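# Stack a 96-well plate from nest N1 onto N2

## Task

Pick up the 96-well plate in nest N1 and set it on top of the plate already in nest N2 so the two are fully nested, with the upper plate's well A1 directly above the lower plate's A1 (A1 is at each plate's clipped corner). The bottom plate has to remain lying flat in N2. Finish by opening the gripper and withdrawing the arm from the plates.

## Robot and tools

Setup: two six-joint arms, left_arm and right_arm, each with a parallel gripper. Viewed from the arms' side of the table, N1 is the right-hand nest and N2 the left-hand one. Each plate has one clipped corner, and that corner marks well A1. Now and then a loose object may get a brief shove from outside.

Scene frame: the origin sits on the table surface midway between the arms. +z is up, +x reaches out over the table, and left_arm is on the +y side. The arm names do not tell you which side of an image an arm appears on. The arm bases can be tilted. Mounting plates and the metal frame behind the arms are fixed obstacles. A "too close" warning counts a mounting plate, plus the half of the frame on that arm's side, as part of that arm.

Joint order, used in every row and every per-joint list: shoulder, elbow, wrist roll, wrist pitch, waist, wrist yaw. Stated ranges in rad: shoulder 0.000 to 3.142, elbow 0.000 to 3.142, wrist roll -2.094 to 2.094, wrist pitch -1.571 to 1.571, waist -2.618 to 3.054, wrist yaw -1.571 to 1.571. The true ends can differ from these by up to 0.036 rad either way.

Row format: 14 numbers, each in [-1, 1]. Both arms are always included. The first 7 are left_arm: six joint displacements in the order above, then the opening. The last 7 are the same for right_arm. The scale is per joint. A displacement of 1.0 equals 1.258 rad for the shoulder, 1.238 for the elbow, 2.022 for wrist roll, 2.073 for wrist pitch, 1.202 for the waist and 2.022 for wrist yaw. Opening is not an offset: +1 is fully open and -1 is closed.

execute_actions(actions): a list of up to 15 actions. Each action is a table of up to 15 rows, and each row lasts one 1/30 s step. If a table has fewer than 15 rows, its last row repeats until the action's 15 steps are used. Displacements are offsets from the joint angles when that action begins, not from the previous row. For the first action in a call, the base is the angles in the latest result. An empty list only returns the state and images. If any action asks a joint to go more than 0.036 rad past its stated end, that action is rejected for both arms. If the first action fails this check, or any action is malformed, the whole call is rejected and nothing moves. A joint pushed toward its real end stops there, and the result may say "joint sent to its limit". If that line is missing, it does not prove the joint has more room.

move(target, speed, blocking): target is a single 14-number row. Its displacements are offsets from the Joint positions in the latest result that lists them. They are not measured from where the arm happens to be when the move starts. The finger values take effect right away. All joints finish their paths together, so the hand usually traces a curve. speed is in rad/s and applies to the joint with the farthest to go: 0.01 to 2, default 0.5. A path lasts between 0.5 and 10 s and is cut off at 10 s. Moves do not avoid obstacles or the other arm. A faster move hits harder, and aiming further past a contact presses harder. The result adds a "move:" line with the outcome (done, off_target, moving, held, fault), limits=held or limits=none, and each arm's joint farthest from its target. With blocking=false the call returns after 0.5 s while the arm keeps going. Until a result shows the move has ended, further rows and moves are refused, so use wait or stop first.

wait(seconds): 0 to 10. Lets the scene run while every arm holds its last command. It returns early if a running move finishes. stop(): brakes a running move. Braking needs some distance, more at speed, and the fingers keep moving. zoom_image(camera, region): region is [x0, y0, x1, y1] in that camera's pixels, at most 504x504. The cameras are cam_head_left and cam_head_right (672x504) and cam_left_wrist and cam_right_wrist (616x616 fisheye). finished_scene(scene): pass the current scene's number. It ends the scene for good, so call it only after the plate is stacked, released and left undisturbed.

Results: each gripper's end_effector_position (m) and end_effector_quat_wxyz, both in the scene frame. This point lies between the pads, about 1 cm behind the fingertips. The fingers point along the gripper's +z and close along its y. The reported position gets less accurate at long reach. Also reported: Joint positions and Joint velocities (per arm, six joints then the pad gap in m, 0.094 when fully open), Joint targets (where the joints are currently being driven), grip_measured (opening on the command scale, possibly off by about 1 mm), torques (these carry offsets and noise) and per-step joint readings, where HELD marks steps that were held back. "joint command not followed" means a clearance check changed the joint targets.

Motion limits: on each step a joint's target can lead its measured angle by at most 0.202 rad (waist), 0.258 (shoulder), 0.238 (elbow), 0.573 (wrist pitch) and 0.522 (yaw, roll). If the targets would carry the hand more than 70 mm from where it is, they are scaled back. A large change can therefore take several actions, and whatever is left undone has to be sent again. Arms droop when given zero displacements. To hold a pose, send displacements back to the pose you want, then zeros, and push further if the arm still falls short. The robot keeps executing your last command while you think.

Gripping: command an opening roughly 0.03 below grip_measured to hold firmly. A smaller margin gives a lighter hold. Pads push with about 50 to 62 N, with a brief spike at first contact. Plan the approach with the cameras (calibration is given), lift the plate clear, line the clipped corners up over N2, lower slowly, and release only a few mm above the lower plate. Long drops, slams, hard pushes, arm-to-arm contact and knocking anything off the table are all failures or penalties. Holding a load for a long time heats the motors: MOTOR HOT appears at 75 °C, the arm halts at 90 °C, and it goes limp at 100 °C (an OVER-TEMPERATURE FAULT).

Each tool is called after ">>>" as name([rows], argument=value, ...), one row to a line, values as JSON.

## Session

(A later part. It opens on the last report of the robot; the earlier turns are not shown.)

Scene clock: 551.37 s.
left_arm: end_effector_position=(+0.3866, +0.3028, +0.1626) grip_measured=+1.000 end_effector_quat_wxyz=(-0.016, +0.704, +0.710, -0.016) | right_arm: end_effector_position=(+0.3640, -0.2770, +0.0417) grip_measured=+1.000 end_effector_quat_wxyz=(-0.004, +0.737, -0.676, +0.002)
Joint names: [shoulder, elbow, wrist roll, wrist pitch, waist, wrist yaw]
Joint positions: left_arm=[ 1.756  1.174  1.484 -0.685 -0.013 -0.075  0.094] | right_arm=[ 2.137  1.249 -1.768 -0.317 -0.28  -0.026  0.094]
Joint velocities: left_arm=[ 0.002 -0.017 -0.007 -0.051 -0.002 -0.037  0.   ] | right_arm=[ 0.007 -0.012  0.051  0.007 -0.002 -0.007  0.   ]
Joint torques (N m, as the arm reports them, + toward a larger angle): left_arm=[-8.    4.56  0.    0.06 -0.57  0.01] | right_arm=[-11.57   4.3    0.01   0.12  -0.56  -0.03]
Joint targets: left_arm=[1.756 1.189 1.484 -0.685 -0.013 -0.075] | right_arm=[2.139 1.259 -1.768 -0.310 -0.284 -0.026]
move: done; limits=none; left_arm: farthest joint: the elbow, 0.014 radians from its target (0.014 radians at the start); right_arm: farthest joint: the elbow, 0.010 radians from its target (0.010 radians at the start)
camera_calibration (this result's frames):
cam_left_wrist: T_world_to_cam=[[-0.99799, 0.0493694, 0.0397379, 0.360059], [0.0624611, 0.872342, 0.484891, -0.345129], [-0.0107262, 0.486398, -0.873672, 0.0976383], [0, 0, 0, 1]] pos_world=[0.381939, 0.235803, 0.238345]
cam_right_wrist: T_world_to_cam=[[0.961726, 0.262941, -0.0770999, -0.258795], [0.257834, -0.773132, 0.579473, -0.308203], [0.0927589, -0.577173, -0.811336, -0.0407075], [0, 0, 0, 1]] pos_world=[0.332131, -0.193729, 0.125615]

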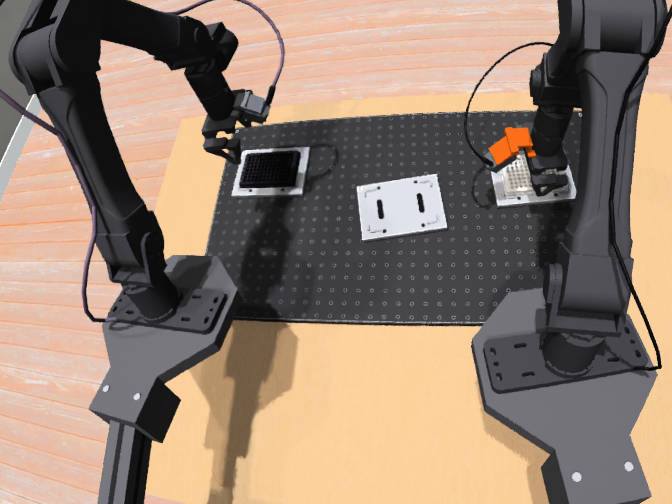

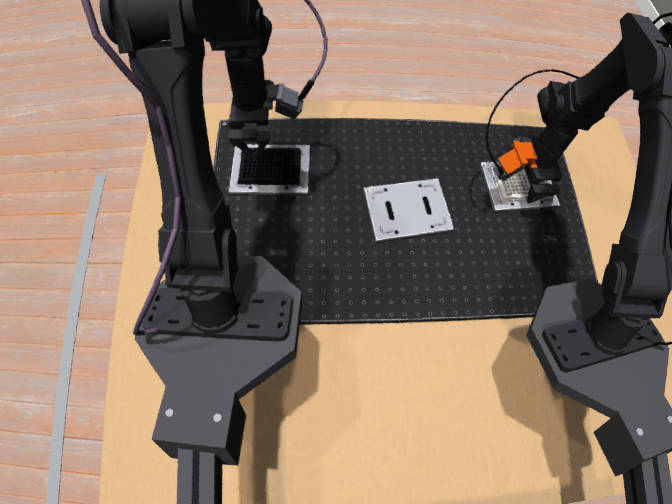

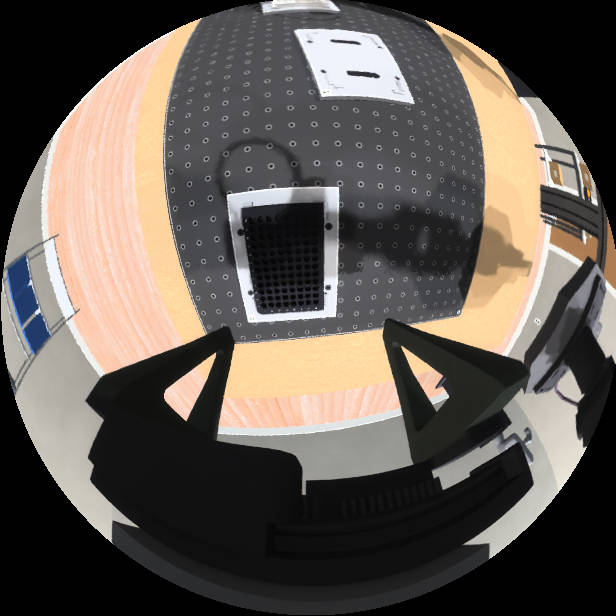

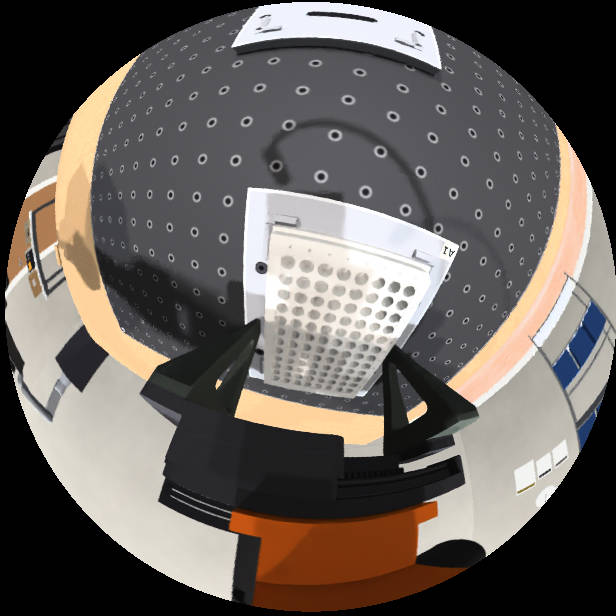

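>>> execute_actions([
  [[0,0.012,0,0,0,0,1, 0.0015,0.008,0,0.0034,-0.0033,0,0.97],[0,0.012,0,0,0,0,1, 0.0015,0.008,0,0.0034,-0.0033,0,0.95],[0,0.012,0,0,0,0,1, 0.0015,0.008,0,0.0034,-0.0033,0,0.93],[0,0.012,0,0,0,0,1, 0.0015,0.008,0,0.0034,-0.0033,0,0.91],[0,0.012,0,0,0,0,1, 0.0015,0.008,0,0.0034,-0.0033,0,0.89],[0,0.012,0,0,0,0,1, 0.0015,0.008,0,0.0034,-0.0033,0,0.87],[0,0.012,0,0,0,0,1, 0.0015,0.008,0,0.0034,-0.0033,0,0.855],[0,0.012,0,0,0,0,1, 0.0015,0.008,0,0.0034,-0.0033,0,0.84],[0,0.012,0,0,0,0,1, 0.0015,0.008,0,0.0034,-0.0033,0,0.83],[0,0.012,0,0,0,0,1, 0.0015,0.008,0,0.0034,-0.0033,0,0.82],[0,0.012,0,0,0,0,1, 0.0015,0.008,0,0.0034,-0.0033,0,0.81],[0,0.012,0,0,0,0,1, 0.0015,0.008,0,0.0034,-0.0033,0,0.80]],
])

Scene clock: 558.87 s.
left_arm: end_effector_position=(+0.3866, +0.3028, +0.1626) grip_measured=+1.000 end_effector_quat_wxyz=(-0.016, +0.704, +0.710, -0.016) | right_arm: end_effector_position=(+0.3644, -0.2770, +0.0417) grip_measured=+0.807 end_effector_quat_wxyz=(-0.004, +0.737, -0.676, +0.003)
Joint names: [shoulder, elbow, wrist roll, wrist pitch, waist, wrist yaw]
Joint positions: left_arm=[ 1.756  1.174  1.484 -0.685 -0.013 -0.075  0.094] | right_arm=[ 2.137  1.249 -1.768 -0.315 -0.28  -0.026  0.085]
Joint velocities: left_arm=[ 0.012 -0.002  0.037 -0.007  0.002 -0.007  0.   ] | right_arm=[ 0.002 -0.002 -0.051 -0.007  0.012 -0.051  0.   ]
Joint torques (N m, as the arm reports them, + toward a larger angle): left_arm=[-8.    4.56  0.    0.05 -0.57  0.01] | right_arm=[-11.63   4.33   0.01   0.15  -0.54  -0.02]
Joint targets: left_arm=[1.756 1.189 1.484 -0.685 -0.013 -0.075] | right_arm=[2.139 1.259 -1.768 -0.309 -0.284 -0.026]
Step readings (joint positions):
0: left_arm=[1.756 1.174 1.484 -0.685 -0.013 -0.075] | right_arm=[2.137 1.249 -1.768 -0.316 -0.280 -0.026]
1: left_arm=[1.756 1.174 1.484 -0.685 -0.013 -0.075] | right_arm=[2.137 1.249 -1.768 -0.316 -0.280 -0.026]
2: left_arm=[1.756 1.174 1.484 -0.685 -0.013 -0.075] | right_arm=[2.137 1.249 -1.768 -0.316 -0.280 -0.026]
4: left_arm=[1.756 1.174 1.484 -0.685 -0.013 -0.075] | right_arm=[2.137 1.249 -1.768 -0.316 -0.280 -0.026]
8: left_arm=[1.756 1.174 1.484 -0.685 -0.013 -0.075] | right_arm=[2.137 1.249 -1.768 -0.316 -0.280 -0.026]
15: Joint positions above
camera_calibration (this result's frames):
cam_left_wrist: T_world_to_cam=[[-0.99799, 0.0493694, 0.0397379, 0.360059], [0.0624611, 0.872342, 0.484891, -0.345129], [-0.0107262, 0.486398, -0.873672, 0.0976383], [0, 0, 0, 1]] pos_world=[0.381939, 0.235803, 0.238345]
cam_right_wrist: T_world_to_cam=[[0.961833, 0.262962, -0.0756864, -0.259238], [0.256982, -0.773024, 0.579994, -0.308017], [0.0940089, -0.577308, -0.811097, -0.0412671], [0, 0, 0, 1]] pos_world=[0.332378, -0.193758, 0.125555]

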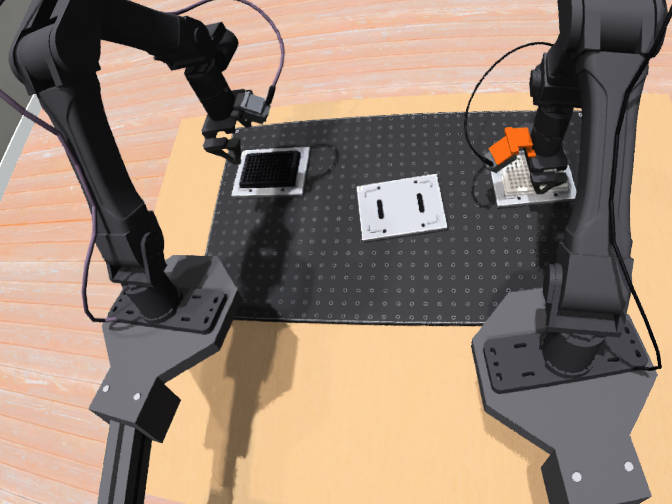

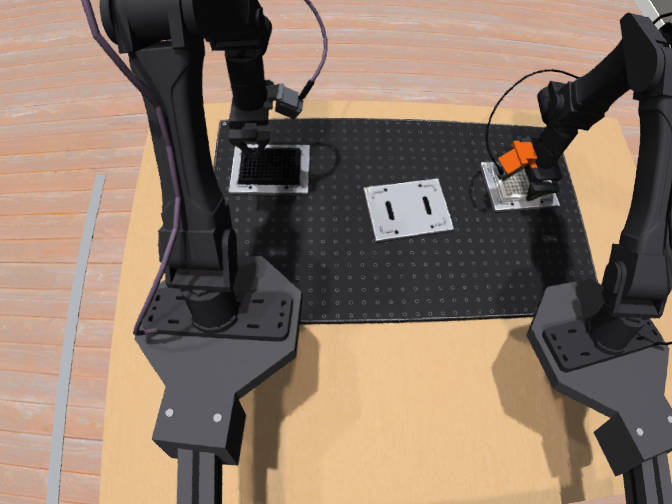

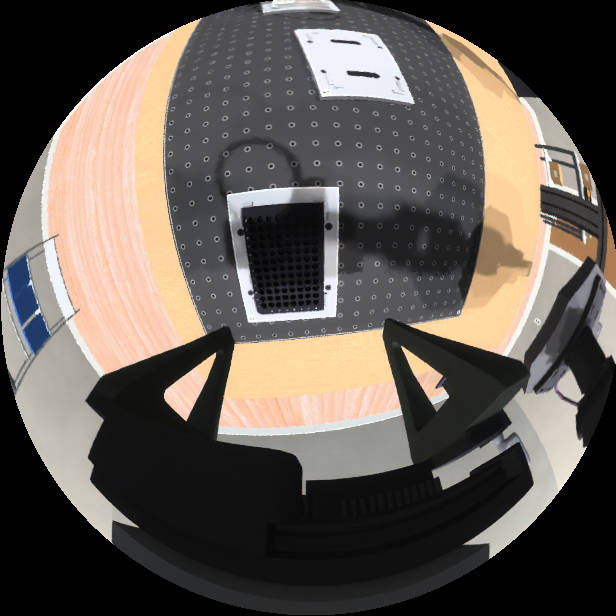

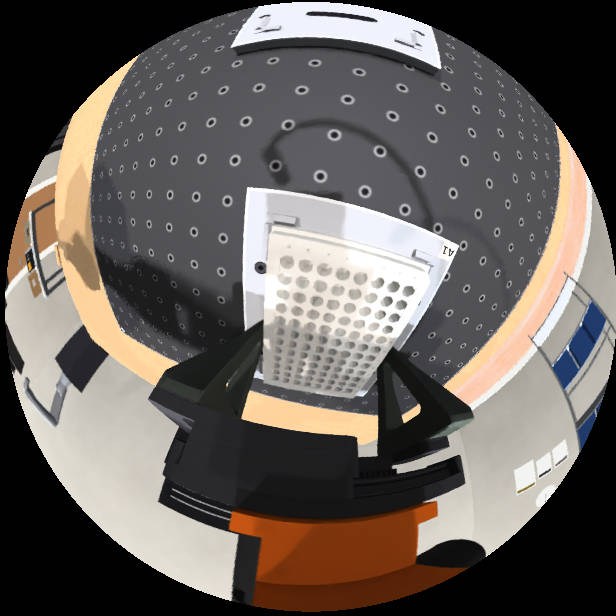

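>>> execute_actions([
  [[0,0.012,0,0,0,0,1, 0.0015,0.008,0,0.0028,-0.0033,0,0.79],[0,0.012,0,0,0,0,1, 0.0015,0.008,0,0.0028,-0.0033,0,0.785],[0,0.012,0,0,0,0,1, 0.0015,0.008,0,0.0028,-0.0033,0,0.78],[0,0.012,0,0,0,0,1, 0.0015,0.008,0,0.0028,-0.0033,0,0.775],[0,0.012,0,0,0,0,1, 0.0015,0.008,0,0.0028,-0.0033,0,0.77]],
])

>>> zoom_image(camera="cam_right_wrist", region=[230, 280, 430, 400])

Scene clock: 562.53 s.
left_arm: end_effector_position=(+0.3866, +0.3028, +0.1626) grip_measured=+1.000 end_effector_quat_wxyz=(-0.016, +0.704, +0.710, -0.016) | right_arm: end_effector_position=(+0.3644, -0.2770, +0.0417) grip_measured=+0.783 end_effector_quat_wxyz=(-0.004, +0.737, -0.676, +0.003)
Joint names: [shoulder, elbow, wrist roll, wrist pitch, waist, wrist yaw]
Joint positions: left_arm=[ 1.756  1.174  1.484 -0.685 -0.013 -0.075  0.094] | right_arm=[ 2.137  1.249 -1.768 -0.315 -0.28  -0.026  0.084]
Joint velocities: left_arm=[ 0.007 -0.007  0.007  0.037 -0.007  0.037  0.   ] | right_arm=[ 0.007  0.007 -0.022  0.095  0.022 -0.022 -0.001]
Joint torques (N m, as the arm reports them, + toward a larger angle): left_arm=[-8.    4.57  0.    0.06 -0.57  0.01] | right_arm=[-11.6    4.3    0.01   0.15  -0.58  -0.04]
Joint targets: left_arm=[1.756 1.189 1.484 -0.685 -0.013 -0.075] | right_arm=[2.139 1.259 -1.768 -0.309 -0.284 -0.026]
Step readings (joint positions):
0: left_arm=[1.756 1.174 1.484 -0.685 -0.013 -0.075] | right_arm=[2.137 1.249 -1.768 -0.315 -0.280 -0.026]
1: left_arm=[1.756 1.174 1.484 -0.685 -0.013 -0.075] | right_arm=[2.137 1.249 -1.768 -0.315 -0.280 -0.026]
2: left_arm=[1.756 1.174 1.484 -0.685 -0.013 -0.075] | right_arm=[2.137 1.249 -1.768 -0.315 -0.280 -0.026]
4: left_arm=[1.756 1.174 1.484 -0.685 -0.013 -0.075] | right_arm=[2.137 1.249 -1.768 -0.315 -0.280 -0.026]
8: left_arm=[1.756 1.174 1.484 -0.685 -0.013 -0.075] | right_arm=[2.137 1.249 -1.768 -0.315 -0.280 -0.026]
15: Joint positions above
camera_calibration (this result's frames):
cam_left_wrist: T_world_to_cam=[[-0.99799, 0.0493694, 0.0397379, 0.360059], [0.0624611, 0.872342, 0.484891, -0.345129], [-0.0107262, 0.486398, -0.873672, 0.0976383], [0, 0, 0, 1]] pos_world=[0.381939, 0.235803, 0.238345]
cam_right_wrist: T_world_to_cam=[[0.961833, 0.262962, -0.0756864, -0.259238], [0.256982, -0.773024, 0.579994, -0.308017], [0.0940089, -0.577308, -0.811097, -0.0412671], [0, 0, 0, 1]] pos_world=[0.332378, -0.193758, 0.125555]

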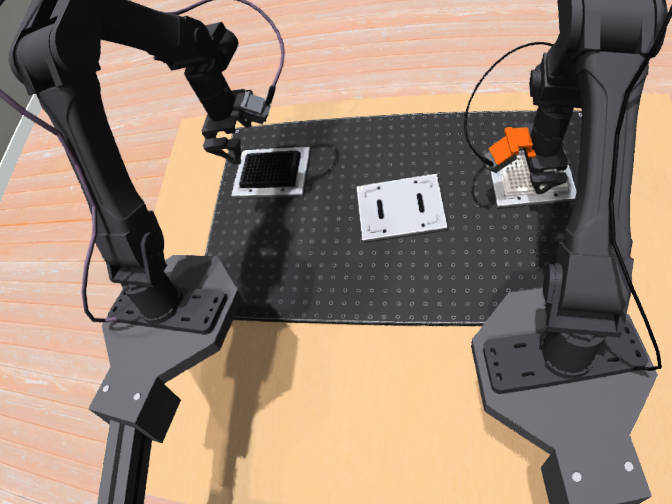

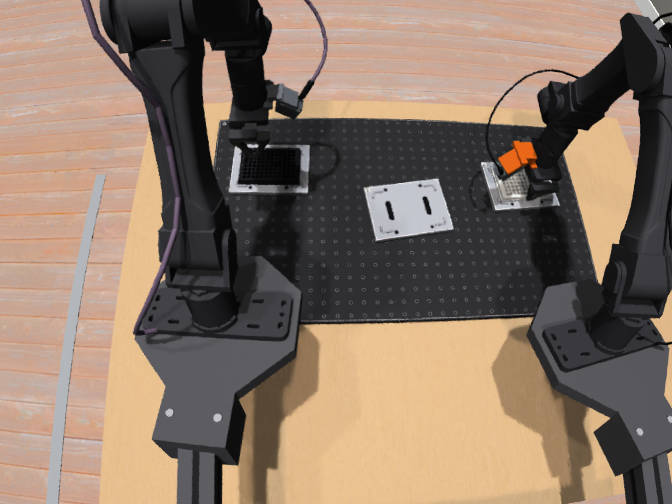

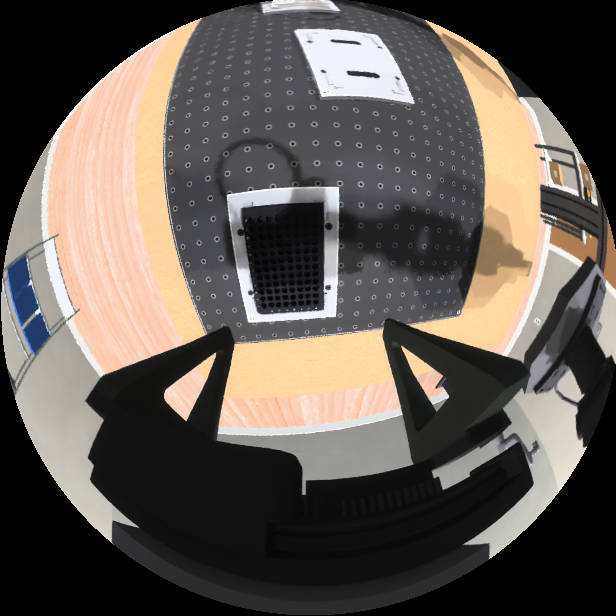

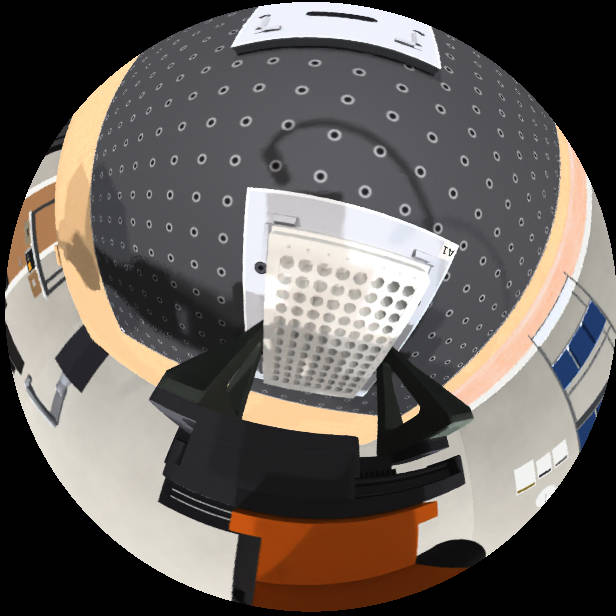

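Region (230, 280, 430, 400) of cam_right_wrist's 616x616 image, scaled by 2.520, with more detail than that image has; it fills the top 302 rows of this view, and the rest is white.

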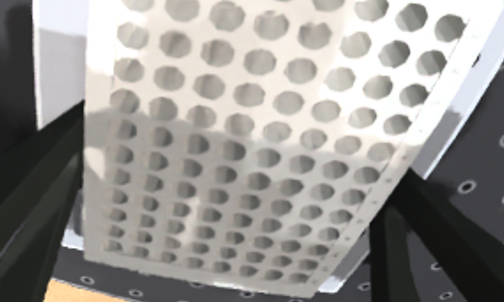

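>>> execute_actions([
  [[0,0.012,0,0,0,0,1, 0.0015,0.008,0,0.0028,-0.0033,0,0.765],[0,0.012,0,0,0,0,1, 0.0015,0.008,0,0.0028,-0.0033,0,0.76],[0,0.012,0,0,0,0,1, 0.0015,0.008,0,0.0028,-0.0033,0,0.755],[0,0.012,0,0,0,0,1, 0.0015,0.008,0,0.0028,-0.0033,0,0.75],[0,0.012,0,0,0,0,1, 0.0015,0.008,0,0.0028,-0.0033,0,0.745],[0,0.012,0,0,0,0,1, 0.0015,0.008,0,0.0028,-0.0033,0,0.74]],
])

Scene clock: 566.07 s.
left_arm: end_effector_position=(+0.3866, +0.3028, +0.1626) grip_measured=+1.000 end_effector_quat_wxyz=(-0.016, +0.704, +0.710, -0.016) | right_arm: end_effector_position=(+0.3644, -0.2770, +0.0417) grip_measured=+0.763 end_effector_quat_wxyz=(-0.004, +0.737, -0.676, +0.003)
Joint names: [shoulder, elbow, wrist roll, wrist pitch, waist, wrist yaw]
Joint positions: left_arm=[ 1.756  1.174  1.484 -0.685 -0.013 -0.075  0.094] | right_arm=[ 2.137  1.249 -1.768 -0.315 -0.28  -0.026  0.083]
Joint velocities: left_arm=[ 0.007  0.007 -0.066  0.037 -0.002  0.037  0.   ] | right_arm=[-0.007  0.002 -0.066  0.007 -0.027 -0.051 -0.001]
Joint torques (N m, as the arm reports them, + toward a larger angle): left_arm=[-7.99  4.57  0.    0.06 -0.57  0.01] | right_arm=[-11.59   4.34   0.02   0.15  -0.56  -0.04]
Joint targets: left_arm=[1.756 1.189 1.484 -0.685 -0.013 -0.075] | right_arm=[2.139 1.259 -1.768 -0.309 -0.284 -0.026]
Step readings (joint positions):
0: left_arm=[1.756 1.174 1.484 -0.685 -0.013 -0.075] | right_arm=[2.137 1.249 -1.768 -0.315 -0.280 -0.026]
1: left_arm=[1.756 1.174 1.484 -0.685 -0.013 -0.075] | right_arm=[2.137 1.249 -1.768 -0.315 -0.280 -0.026]
2: left_arm=[1.756 1.174 1.484 -0.685 -0.013 -0.075] | right_arm=[2.137 1.249 -1.768 -0.315 -0.280 -0.026]
4: left_arm=[1.756 1.174 1.484 -0.685 -0.013 -0.075] | right_arm=[2.137 1.249 -1.768 -0.315 -0.280 -0.026]
8: left_arm=[1.756 1.174 1.484 -0.685 -0.013 -0.075] | right_arm=[2.137 1.249 -1.768 -0.315 -0.280 -0.026]
15: Joint positions above
camera_calibration (this result's frames):
cam_left_wrist: T_world_to_cam=[[-0.99799, 0.0493694, 0.0397379, 0.360059], [0.0624611, 0.872342, 0.484891, -0.345129], [-0.0107262, 0.486398, -0.873672, 0.0976383], [0, 0, 0, 1]] pos_world=[0.381939, 0.235803, 0.238345]
cam_right_wrist: T_world_to_cam=[[0.961833, 0.262962, -0.0756864, -0.259238], [0.256982, -0.773024, 0.579994, -0.308017], [0.0940089, -0.577308, -0.811097, -0.0412671], [0, 0, 0, 1]] pos_world=[0.332378, -0.193758, 0.125555]

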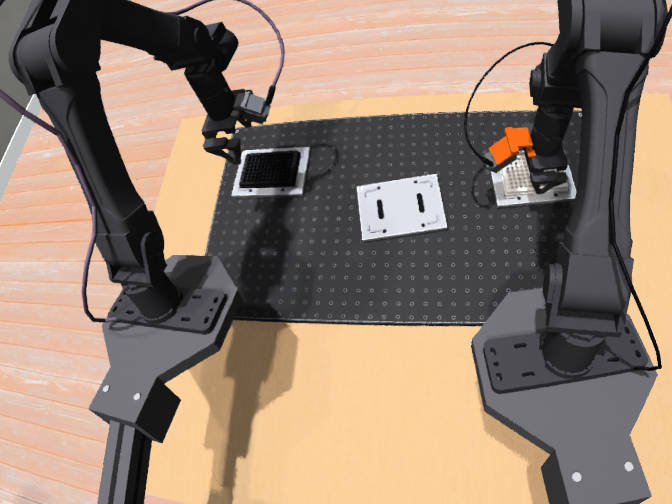

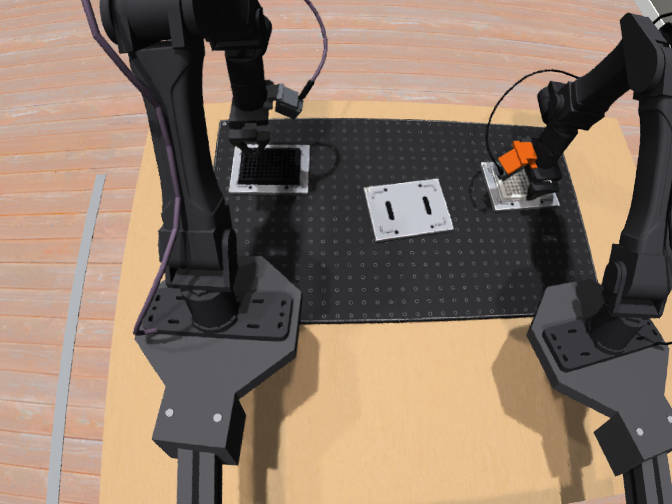

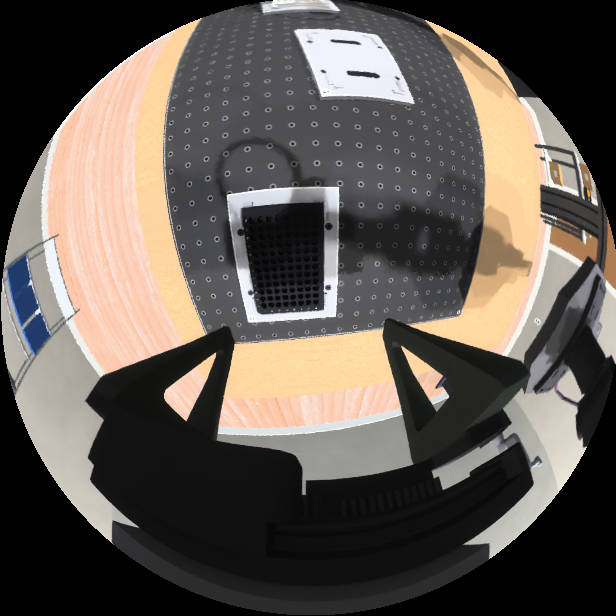

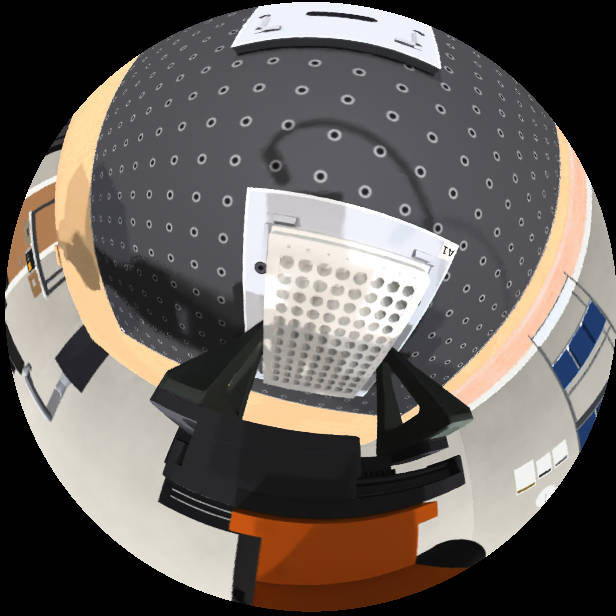

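>>> wait(seconds=0.7)

Scene clock: 568.83 s.
left_arm: end_effector_position=(+0.3866, +0.3028, +0.1626) grip_measured=+1.000 end_effector_quat_wxyz=(-0.016, +0.704, +0.710, -0.016) | right_arm: end_effector_position=(+0.3644, -0.2770, +0.0417) grip_measured=+0.763 end_effector_quat_wxyz=(-0.004, +0.737, -0.676, +0.003)
Joint names: [shoulder, elbow, wrist roll, wrist pitch, waist, wrist yaw]
Joint positions: left_arm=[ 1.756  1.174  1.484 -0.685 -0.013 -0.075  0.094] | right_arm=[ 2.137  1.249 -1.768 -0.315 -0.28  -0.026  0.083]
Joint velocities: left_arm=[-0.007  0.007 -0.051  0.022  0.002 -0.007  0.   ] | right_arm=[-0.012  0.007  0.007 -0.037  0.007 -0.007 -0.001]
Joint torques (N m, as the arm reports them, + toward a larger angle): left_arm=[-8.    4.56  0.    0.06 -0.57  0.01] | right_arm=[-11.59   4.32   0.01   0.16  -0.56  -0.03]
Joint targets: left_arm=[1.756 1.189 1.484 -0.685 -0.013 -0.075] | right_arm=[2.139 1.259 -1.768 -0.309 -0.284 -0.026]
wait: 0.70 s; at rest from the start
camera_calibration (this result's frames):
cam_left_wrist: T_world_to_cam=[[-0.99799, 0.0493694, 0.0397379, 0.360059], [0.0624611, 0.872342, 0.484891, -0.345129], [-0.0107262, 0.486398, -0.873672, 0.0976383], [0, 0, 0, 1]] pos_world=[0.381939, 0.235803, 0.238345]
cam_right_wrist: T_world_to_cam=[[0.961833, 0.262962, -0.0756864, -0.259238], [0.256982, -0.773024, 0.579994, -0.308017], [0.0940089, -0.577308, -0.811097, -0.0412671], [0, 0, 0, 1]] pos_world=[0.332378, -0.193758, 0.125555]

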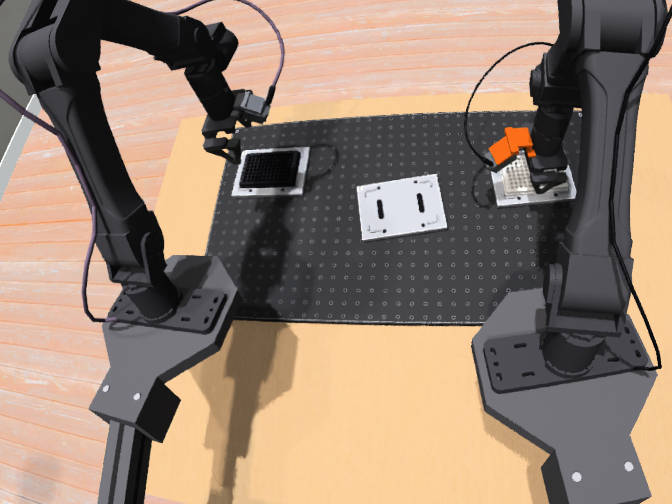

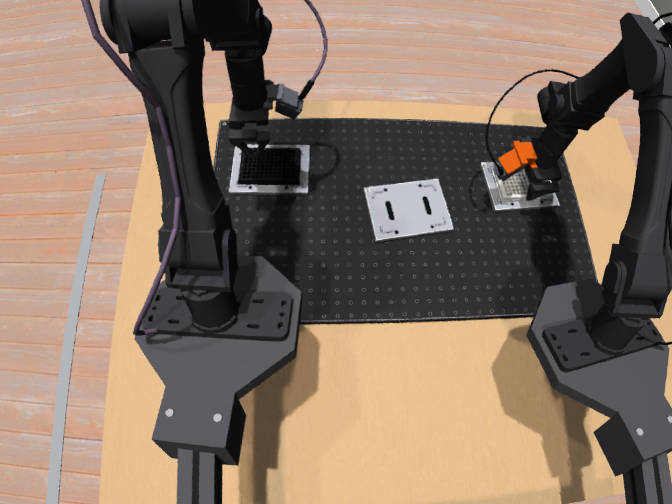

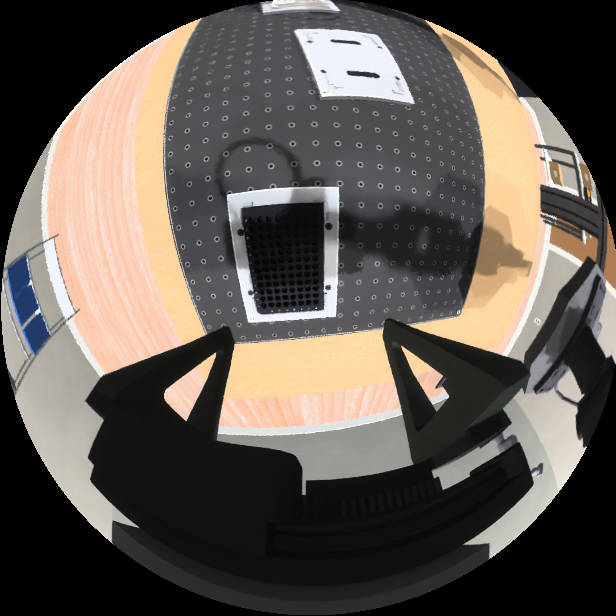

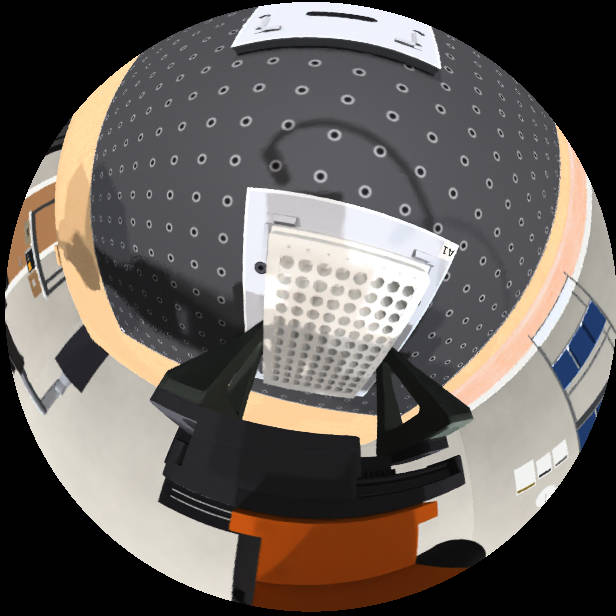

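>>> execute_actions([
  [[0,0.012,0,0,0,0,1, 0.0015,0.008,0,0.0028,-0.0033,0,0.735],[0,0.012,0,0,0,0,1, 0.0015,0.008,0,0.0028,-0.0033,0,0.73],[0,0.012,0,0,0,0,1, 0.0015,0.008,0,0.0,-0.0033,0,0.73],[0,0.012,0,0,0,0,1, 0.0,0.008,0,-0.003,-0.0033,0,0.73],[0,0.012,0,0,0,0,1, -0.002,0.008,0,-0.006,-0.0033,0,0.73],[0,0.012,0,0,0,0,1, -0.004,0.008,0,-0.008,-0.0033,0,0.73],[0,0.012,0,0,0,0,1, -0.006,0.008,0,-0.010,-0.0033,0,0.73],[0,0.012,0,0,0,0,1, -0.008,0.008,0,-0.012,-0.0033,0,0.73],[0,0.012,0,0,0,0,1, -0.010,0.008,0,-0.0135,-0.0033,0,0.73],[0,0.012,0,0,0,0,1, -0.012,0.008,0,-0.015,-0.0033,0,0.73],[0,0.012,0,0,0,0,1, -0.014,0.008,0,-0.0165,-0.0033,0,0.73],[0,0.012,0,0,0,0,1, -0.016,0.008,0,-0.018,-0.0033,0,0.73],[0,0.012,0,0,0,0,1, -0.018,0.008,0,-0.0195,-0.0033,0,0.73],[0,0.012,0,0,0,0,1, -0.020,0.008,0,-0.021,-0.0033,0,0.73],[0,0.012,0,0,0,0,1, -0.022,0.008,0,-0.0225,-0.0033,0,0.73]],
])

Scene clock: 597.27 s.
left_arm: end_effector_position=(+0.3866, +0.3028, +0.1626) grip_measured=+1.000 end_effector_quat_wxyz=(-0.016, +0.704, +0.710, -0.016) | right_arm: end_effector_position=(+0.3640, -0.2770, +0.0417) grip_measured=+0.763 end_effector_quat_wxyz=(-0.004, +0.737, -0.676, +0.002)
Joint names: [shoulder, elbow, wrist roll, wrist pitch, waist, wrist yaw]
Joint positions: left_arm=[ 1.756  1.174  1.484 -0.685 -0.013 -0.075  0.094] | right_arm=[ 2.137  1.249 -1.768 -0.317 -0.28  -0.026  0.083]
Joint velocities: left_arm=[ 0.007  0.007 -0.007 -0.022  0.017 -0.037  0.   ] | right_arm=[-0.017 -0.002 -0.007  0.007  0.017  0.051  0.001]
Joint torques (N m, as the arm reports them, + toward a larger angle): left_arm=[-8.    4.56  0.    0.06 -0.58  0.01] | right_arm=[-14.45   4.35   0.02  -0.31  -0.58  -0.05]
Joint targets: left_arm=[1.756 1.189 1.484 -0.685 -0.013 -0.075] | right_arm=[2.110 1.259 -1.768 -0.362 -0.284 -0.026]
Step readings (joint positions):
0: left_arm=[1.756 1.174 1.484 -0.685 -0.013 -0.075] | right_arm=[2.137 1.249 -1.768 -0.315 -0.280 -0.026]
1: left_arm=[1.756 1.174 1.484 -0.685 -0.013 -0.075] | right_arm=[2.137 1.249 -1.768 -0.315 -0.280 -0.026]
2: left_arm=[1.756 1.174 1.484 -0.685 -0.013 -0.075] | right_arm=[2.137 1.249 -1.768 -0.315 -0.280 -0.026]
4: left_arm=[1.756 1.174 1.484 -0.685 -0.013 -0.075] | right_arm=[2.137 1.249 -1.768 -0.315 -0.280 -0.026]
8: left_arm=[1.756 1.174 1.484 -0.685 -0.013 -0.075] | right_arm=[2.137 1.249 -1.768 -0.315 -0.280 -0.026]
15: Joint positions above
camera_calibration (this result's frames):
cam_left_wrist: T_world_to_cam=[[-0.99799, 0.0493694, 0.0397379, 0.360059], [0.0624611, 0.872342, 0.484891, -0.345129], [-0.0107262, 0.486398, -0.873672, 0.0976383], [0, 0, 0, 1]] pos_world=[0.381939, 0.235803, 0.238345]
cam_right_wrist: T_world_to_cam=[[0.961699, 0.262936, -0.0774532, -0.258684], [0.258047, -0.773159, 0.579342, -0.30825], [0.0924463, -0.57714, -0.811396, -0.0405676], [0, 0, 0, 1]] pos_world=[0.332069, -0.193722, 0.12563]

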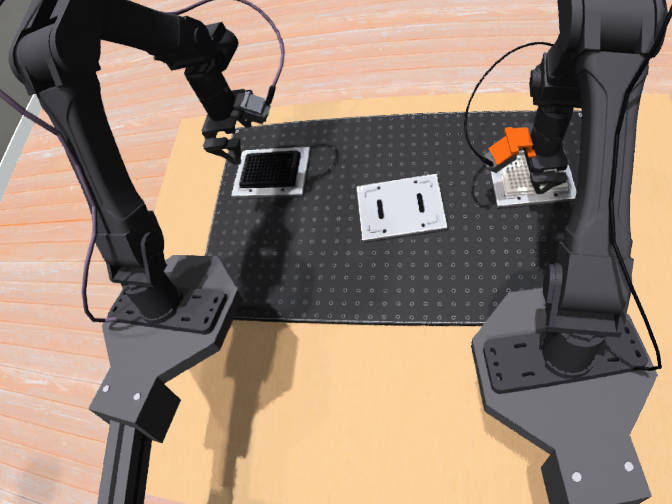

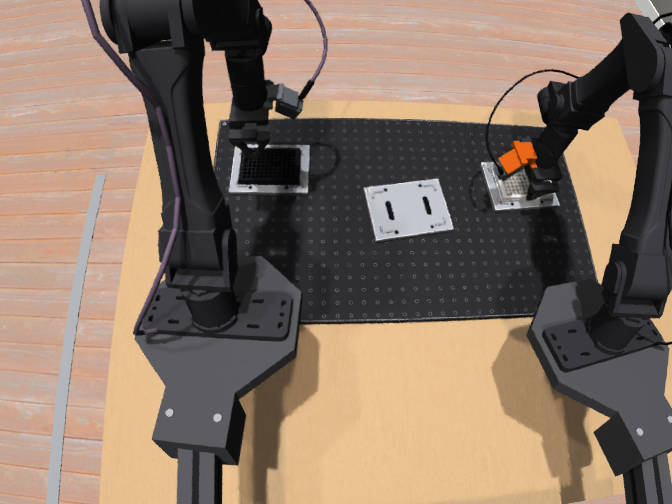

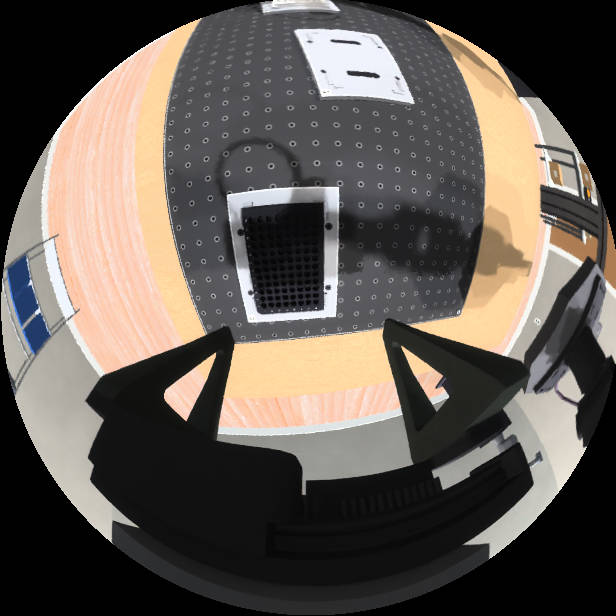

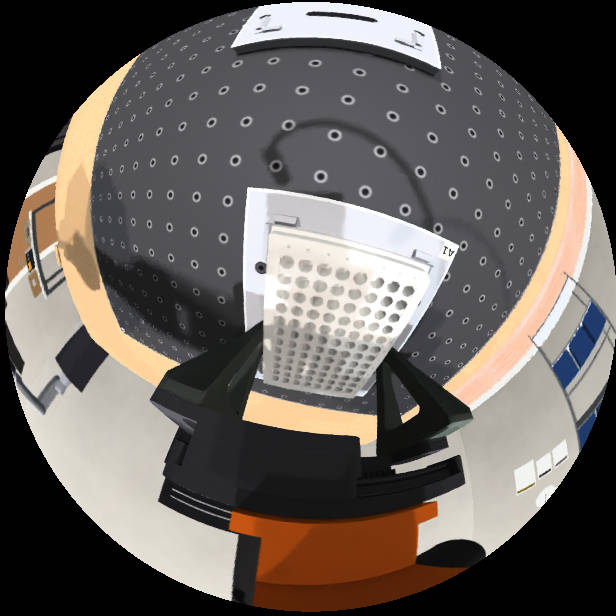

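>>> execute_actions(actions=[])

Scene clock: 614.00 s.
left_arm: end_effector_position=(+0.3866, +0.3028, +0.1626) grip_measured=+1.000 end_effector_quat_wxyz=(-0.016, +0.704, +0.710, -0.016) | right_arm: end_effector_position=(+0.3640, -0.2770, +0.0417) grip_measured=+0.763 end_effector_quat_wxyz=(-0.004, +0.737, -0.676, +0.002)
Joint names: [shoulder, elbow, wrist roll, wrist pitch, waist, wrist yaw]
Joint positions: left_arm=[ 1.756  1.174  1.484 -0.685 -0.013 -0.075  0.094] | right_arm=[ 2.137  1.249 -1.768 -0.317 -0.28  -0.026  0.083]
Joint velocities: left_arm=[-0.017 -0.012 -0.022  0.037  0.002 -0.007  0.   ] | right_arm=[ 0.007 -0.012  0.022  0.051  0.002 -0.066  0.002]
Joint torques (N m, as the arm reports them, + toward a larger angle): left_arm=[-8.    4.56  0.    0.05 -0.57  0.01] | right_arm=[-14.42   4.33   0.01  -0.29  -0.57  -0.03]
Joint targets: left_arm=[1.756 1.189 1.484 -0.685 -0.013 -0.075] | right_arm=[2.110 1.259 -1.768 -0.362 -0.284 -0.026]
camera_calibration (this result's frames):
cam_left_wrist: T_world_to_cam=[[-0.99799, 0.0493694, 0.0397379, 0.360059], [0.0624611, 0.872342, 0.484891, -0.345129], [-0.0107262, 0.486398, -0.873672, 0.0976383], [0, 0, 0, 1]] pos_world=[0.381939, 0.235803, 0.238345]
cam_right_wrist: T_world_to_cam=[[0.961699, 0.262936, -0.0774532, -0.258684], [0.258047, -0.773159, 0.579342, -0.30825], [0.0924463, -0.57714, -0.811396, -0.0405676], [0, 0, 0, 1]] pos_world=[0.332069, -0.193722, 0.12563]

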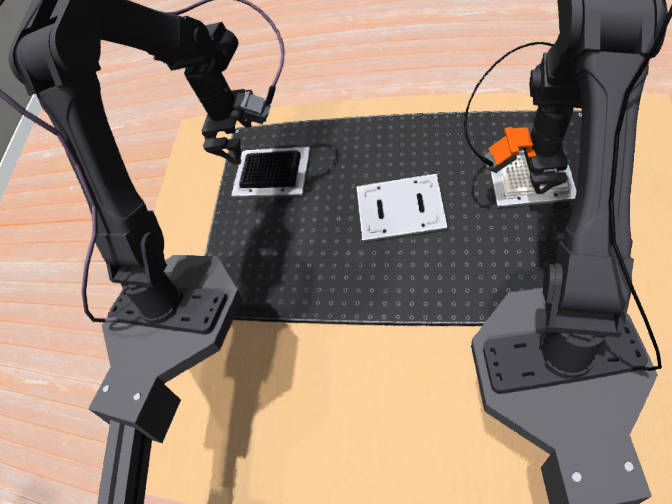

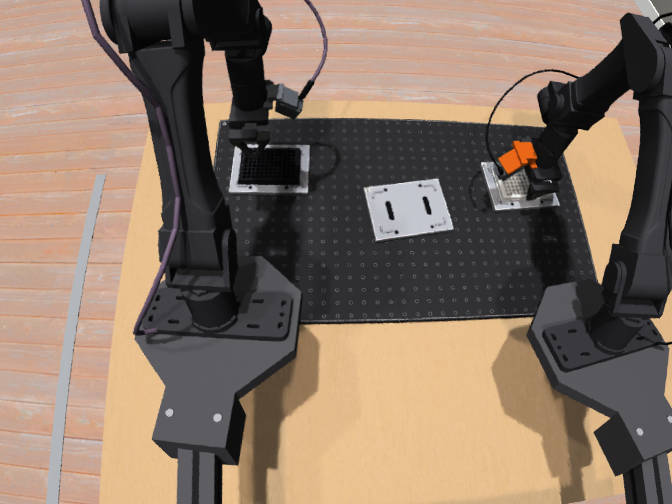

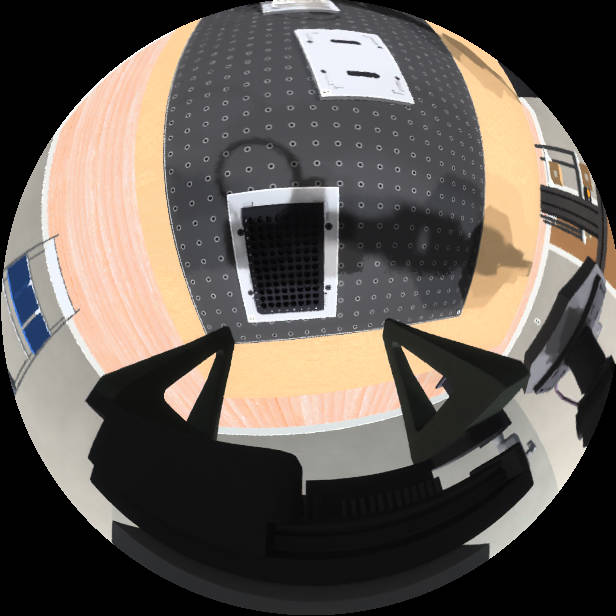

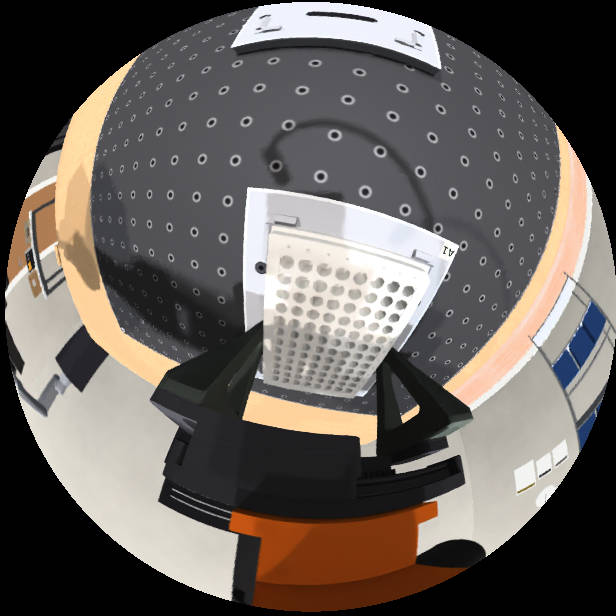

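>>> move(target=[0,0.012,0,0,0,0,1,-0.101,0.008,0,-0.0589,-0.0033,0,0.73], speed=0.1)

Scene clock: 619.23 s.
left_arm: end_effector_position=(+0.3866, +0.3028, +0.1626) grip_measured=+1.000 end_effector_quat_wxyz=(-0.016, +0.704, +0.710, -0.016) | right_arm: end_effector_position=(+0.3683, -0.2767, +0.0774) grip_measured=+0.763 end_effector_quat_wxyz=(-0.004, +0.737, -0.676, +0.003)
Joint names: [shoulder, elbow, wrist roll, wrist pitch, waist, wrist yaw]
Joint positions: left_arm=[ 1.756  1.174  1.484 -0.685 -0.013 -0.075  0.094] | right_arm=[ 2.035  1.249 -1.768 -0.417 -0.28  -0.026  0.083]
Joint velocities: left_arm=[-0.007 -0.012  0.007 -0.007 -0.007 -0.007  0.   ] | right_arm=[-0.007  0.002 -0.051  0.007  0.012 -0.022  0.   ]
Joint torques (N m, as the arm reports them, + toward a larger angle): left_arm=[-7.99  4.56  0.    0.05 -0.58  0.01] | right_arm=[-14.01   4.8    0.01  -0.1   -0.55  -0.03]
Joint targets: left_arm=[1.756 1.189 1.484 -0.685 -0.013 -0.075] | right_arm=[2.010 1.259 -1.768 -0.439 -0.284 -0.026]
move: off_target (right_arm); limits=none; left_arm: farthest joint: the elbow, 0.014 radians from its target (0.014 radians at the start); right_arm: farthest joint: the shoulder, 0.025 radians from its target (0.127 radians at the start)
camera_calibration (this result's frames):
cam_left_wrist: T_world_to_cam=[[-0.99799, 0.0493694, 0.0397379, 0.360059], [0.0624611, 0.872342, 0.484891, -0.345129], [-0.0107262, 0.486398, -0.873672, 0.0976383], [0, 0, 0, 1]] pos_world=[0.381939, 0.235803, 0.238345]
cam_right_wrist: T_world_to_cam=[[0.961859, 0.262967, -0.0753331, -0.2604], [0.256769, -0.772998, 0.580125, -0.329331], [0.0943214, -0.577341, -0.811037, -0.0125899], [0, 0, 0, 1]] pos_world=[0.336217, -0.193365, 0.161226]

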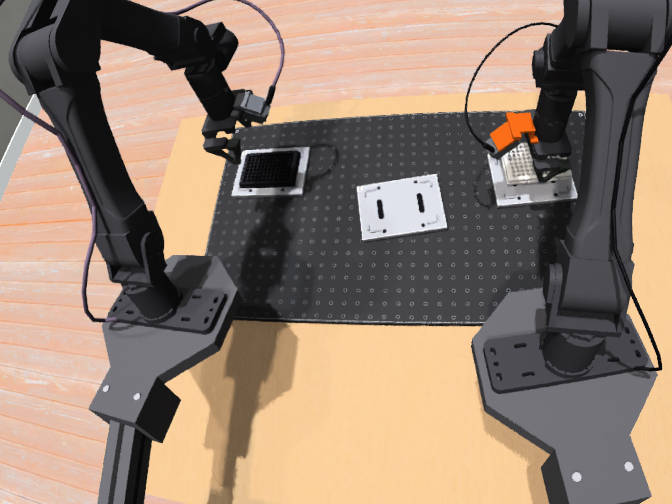

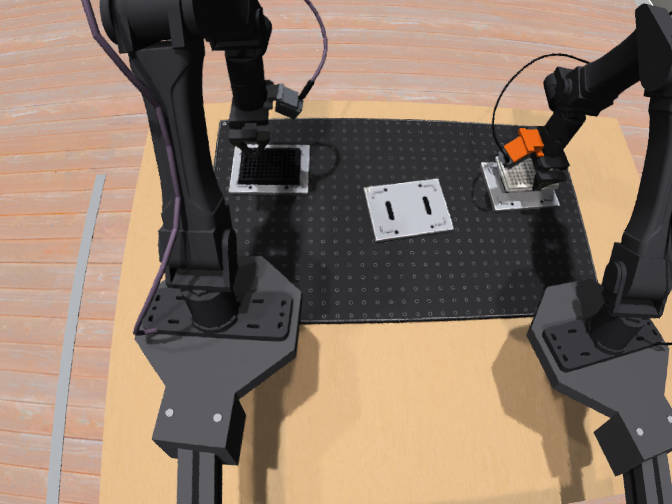

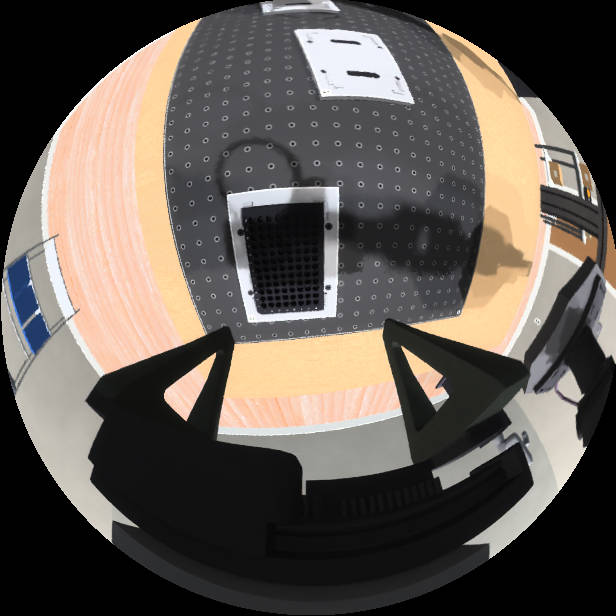

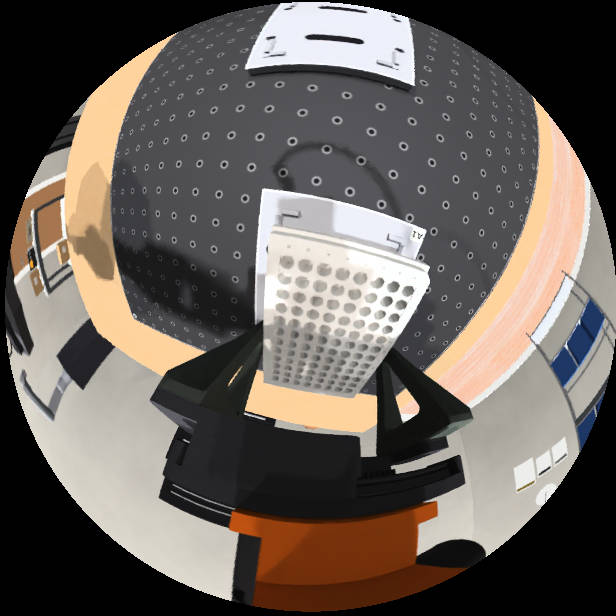

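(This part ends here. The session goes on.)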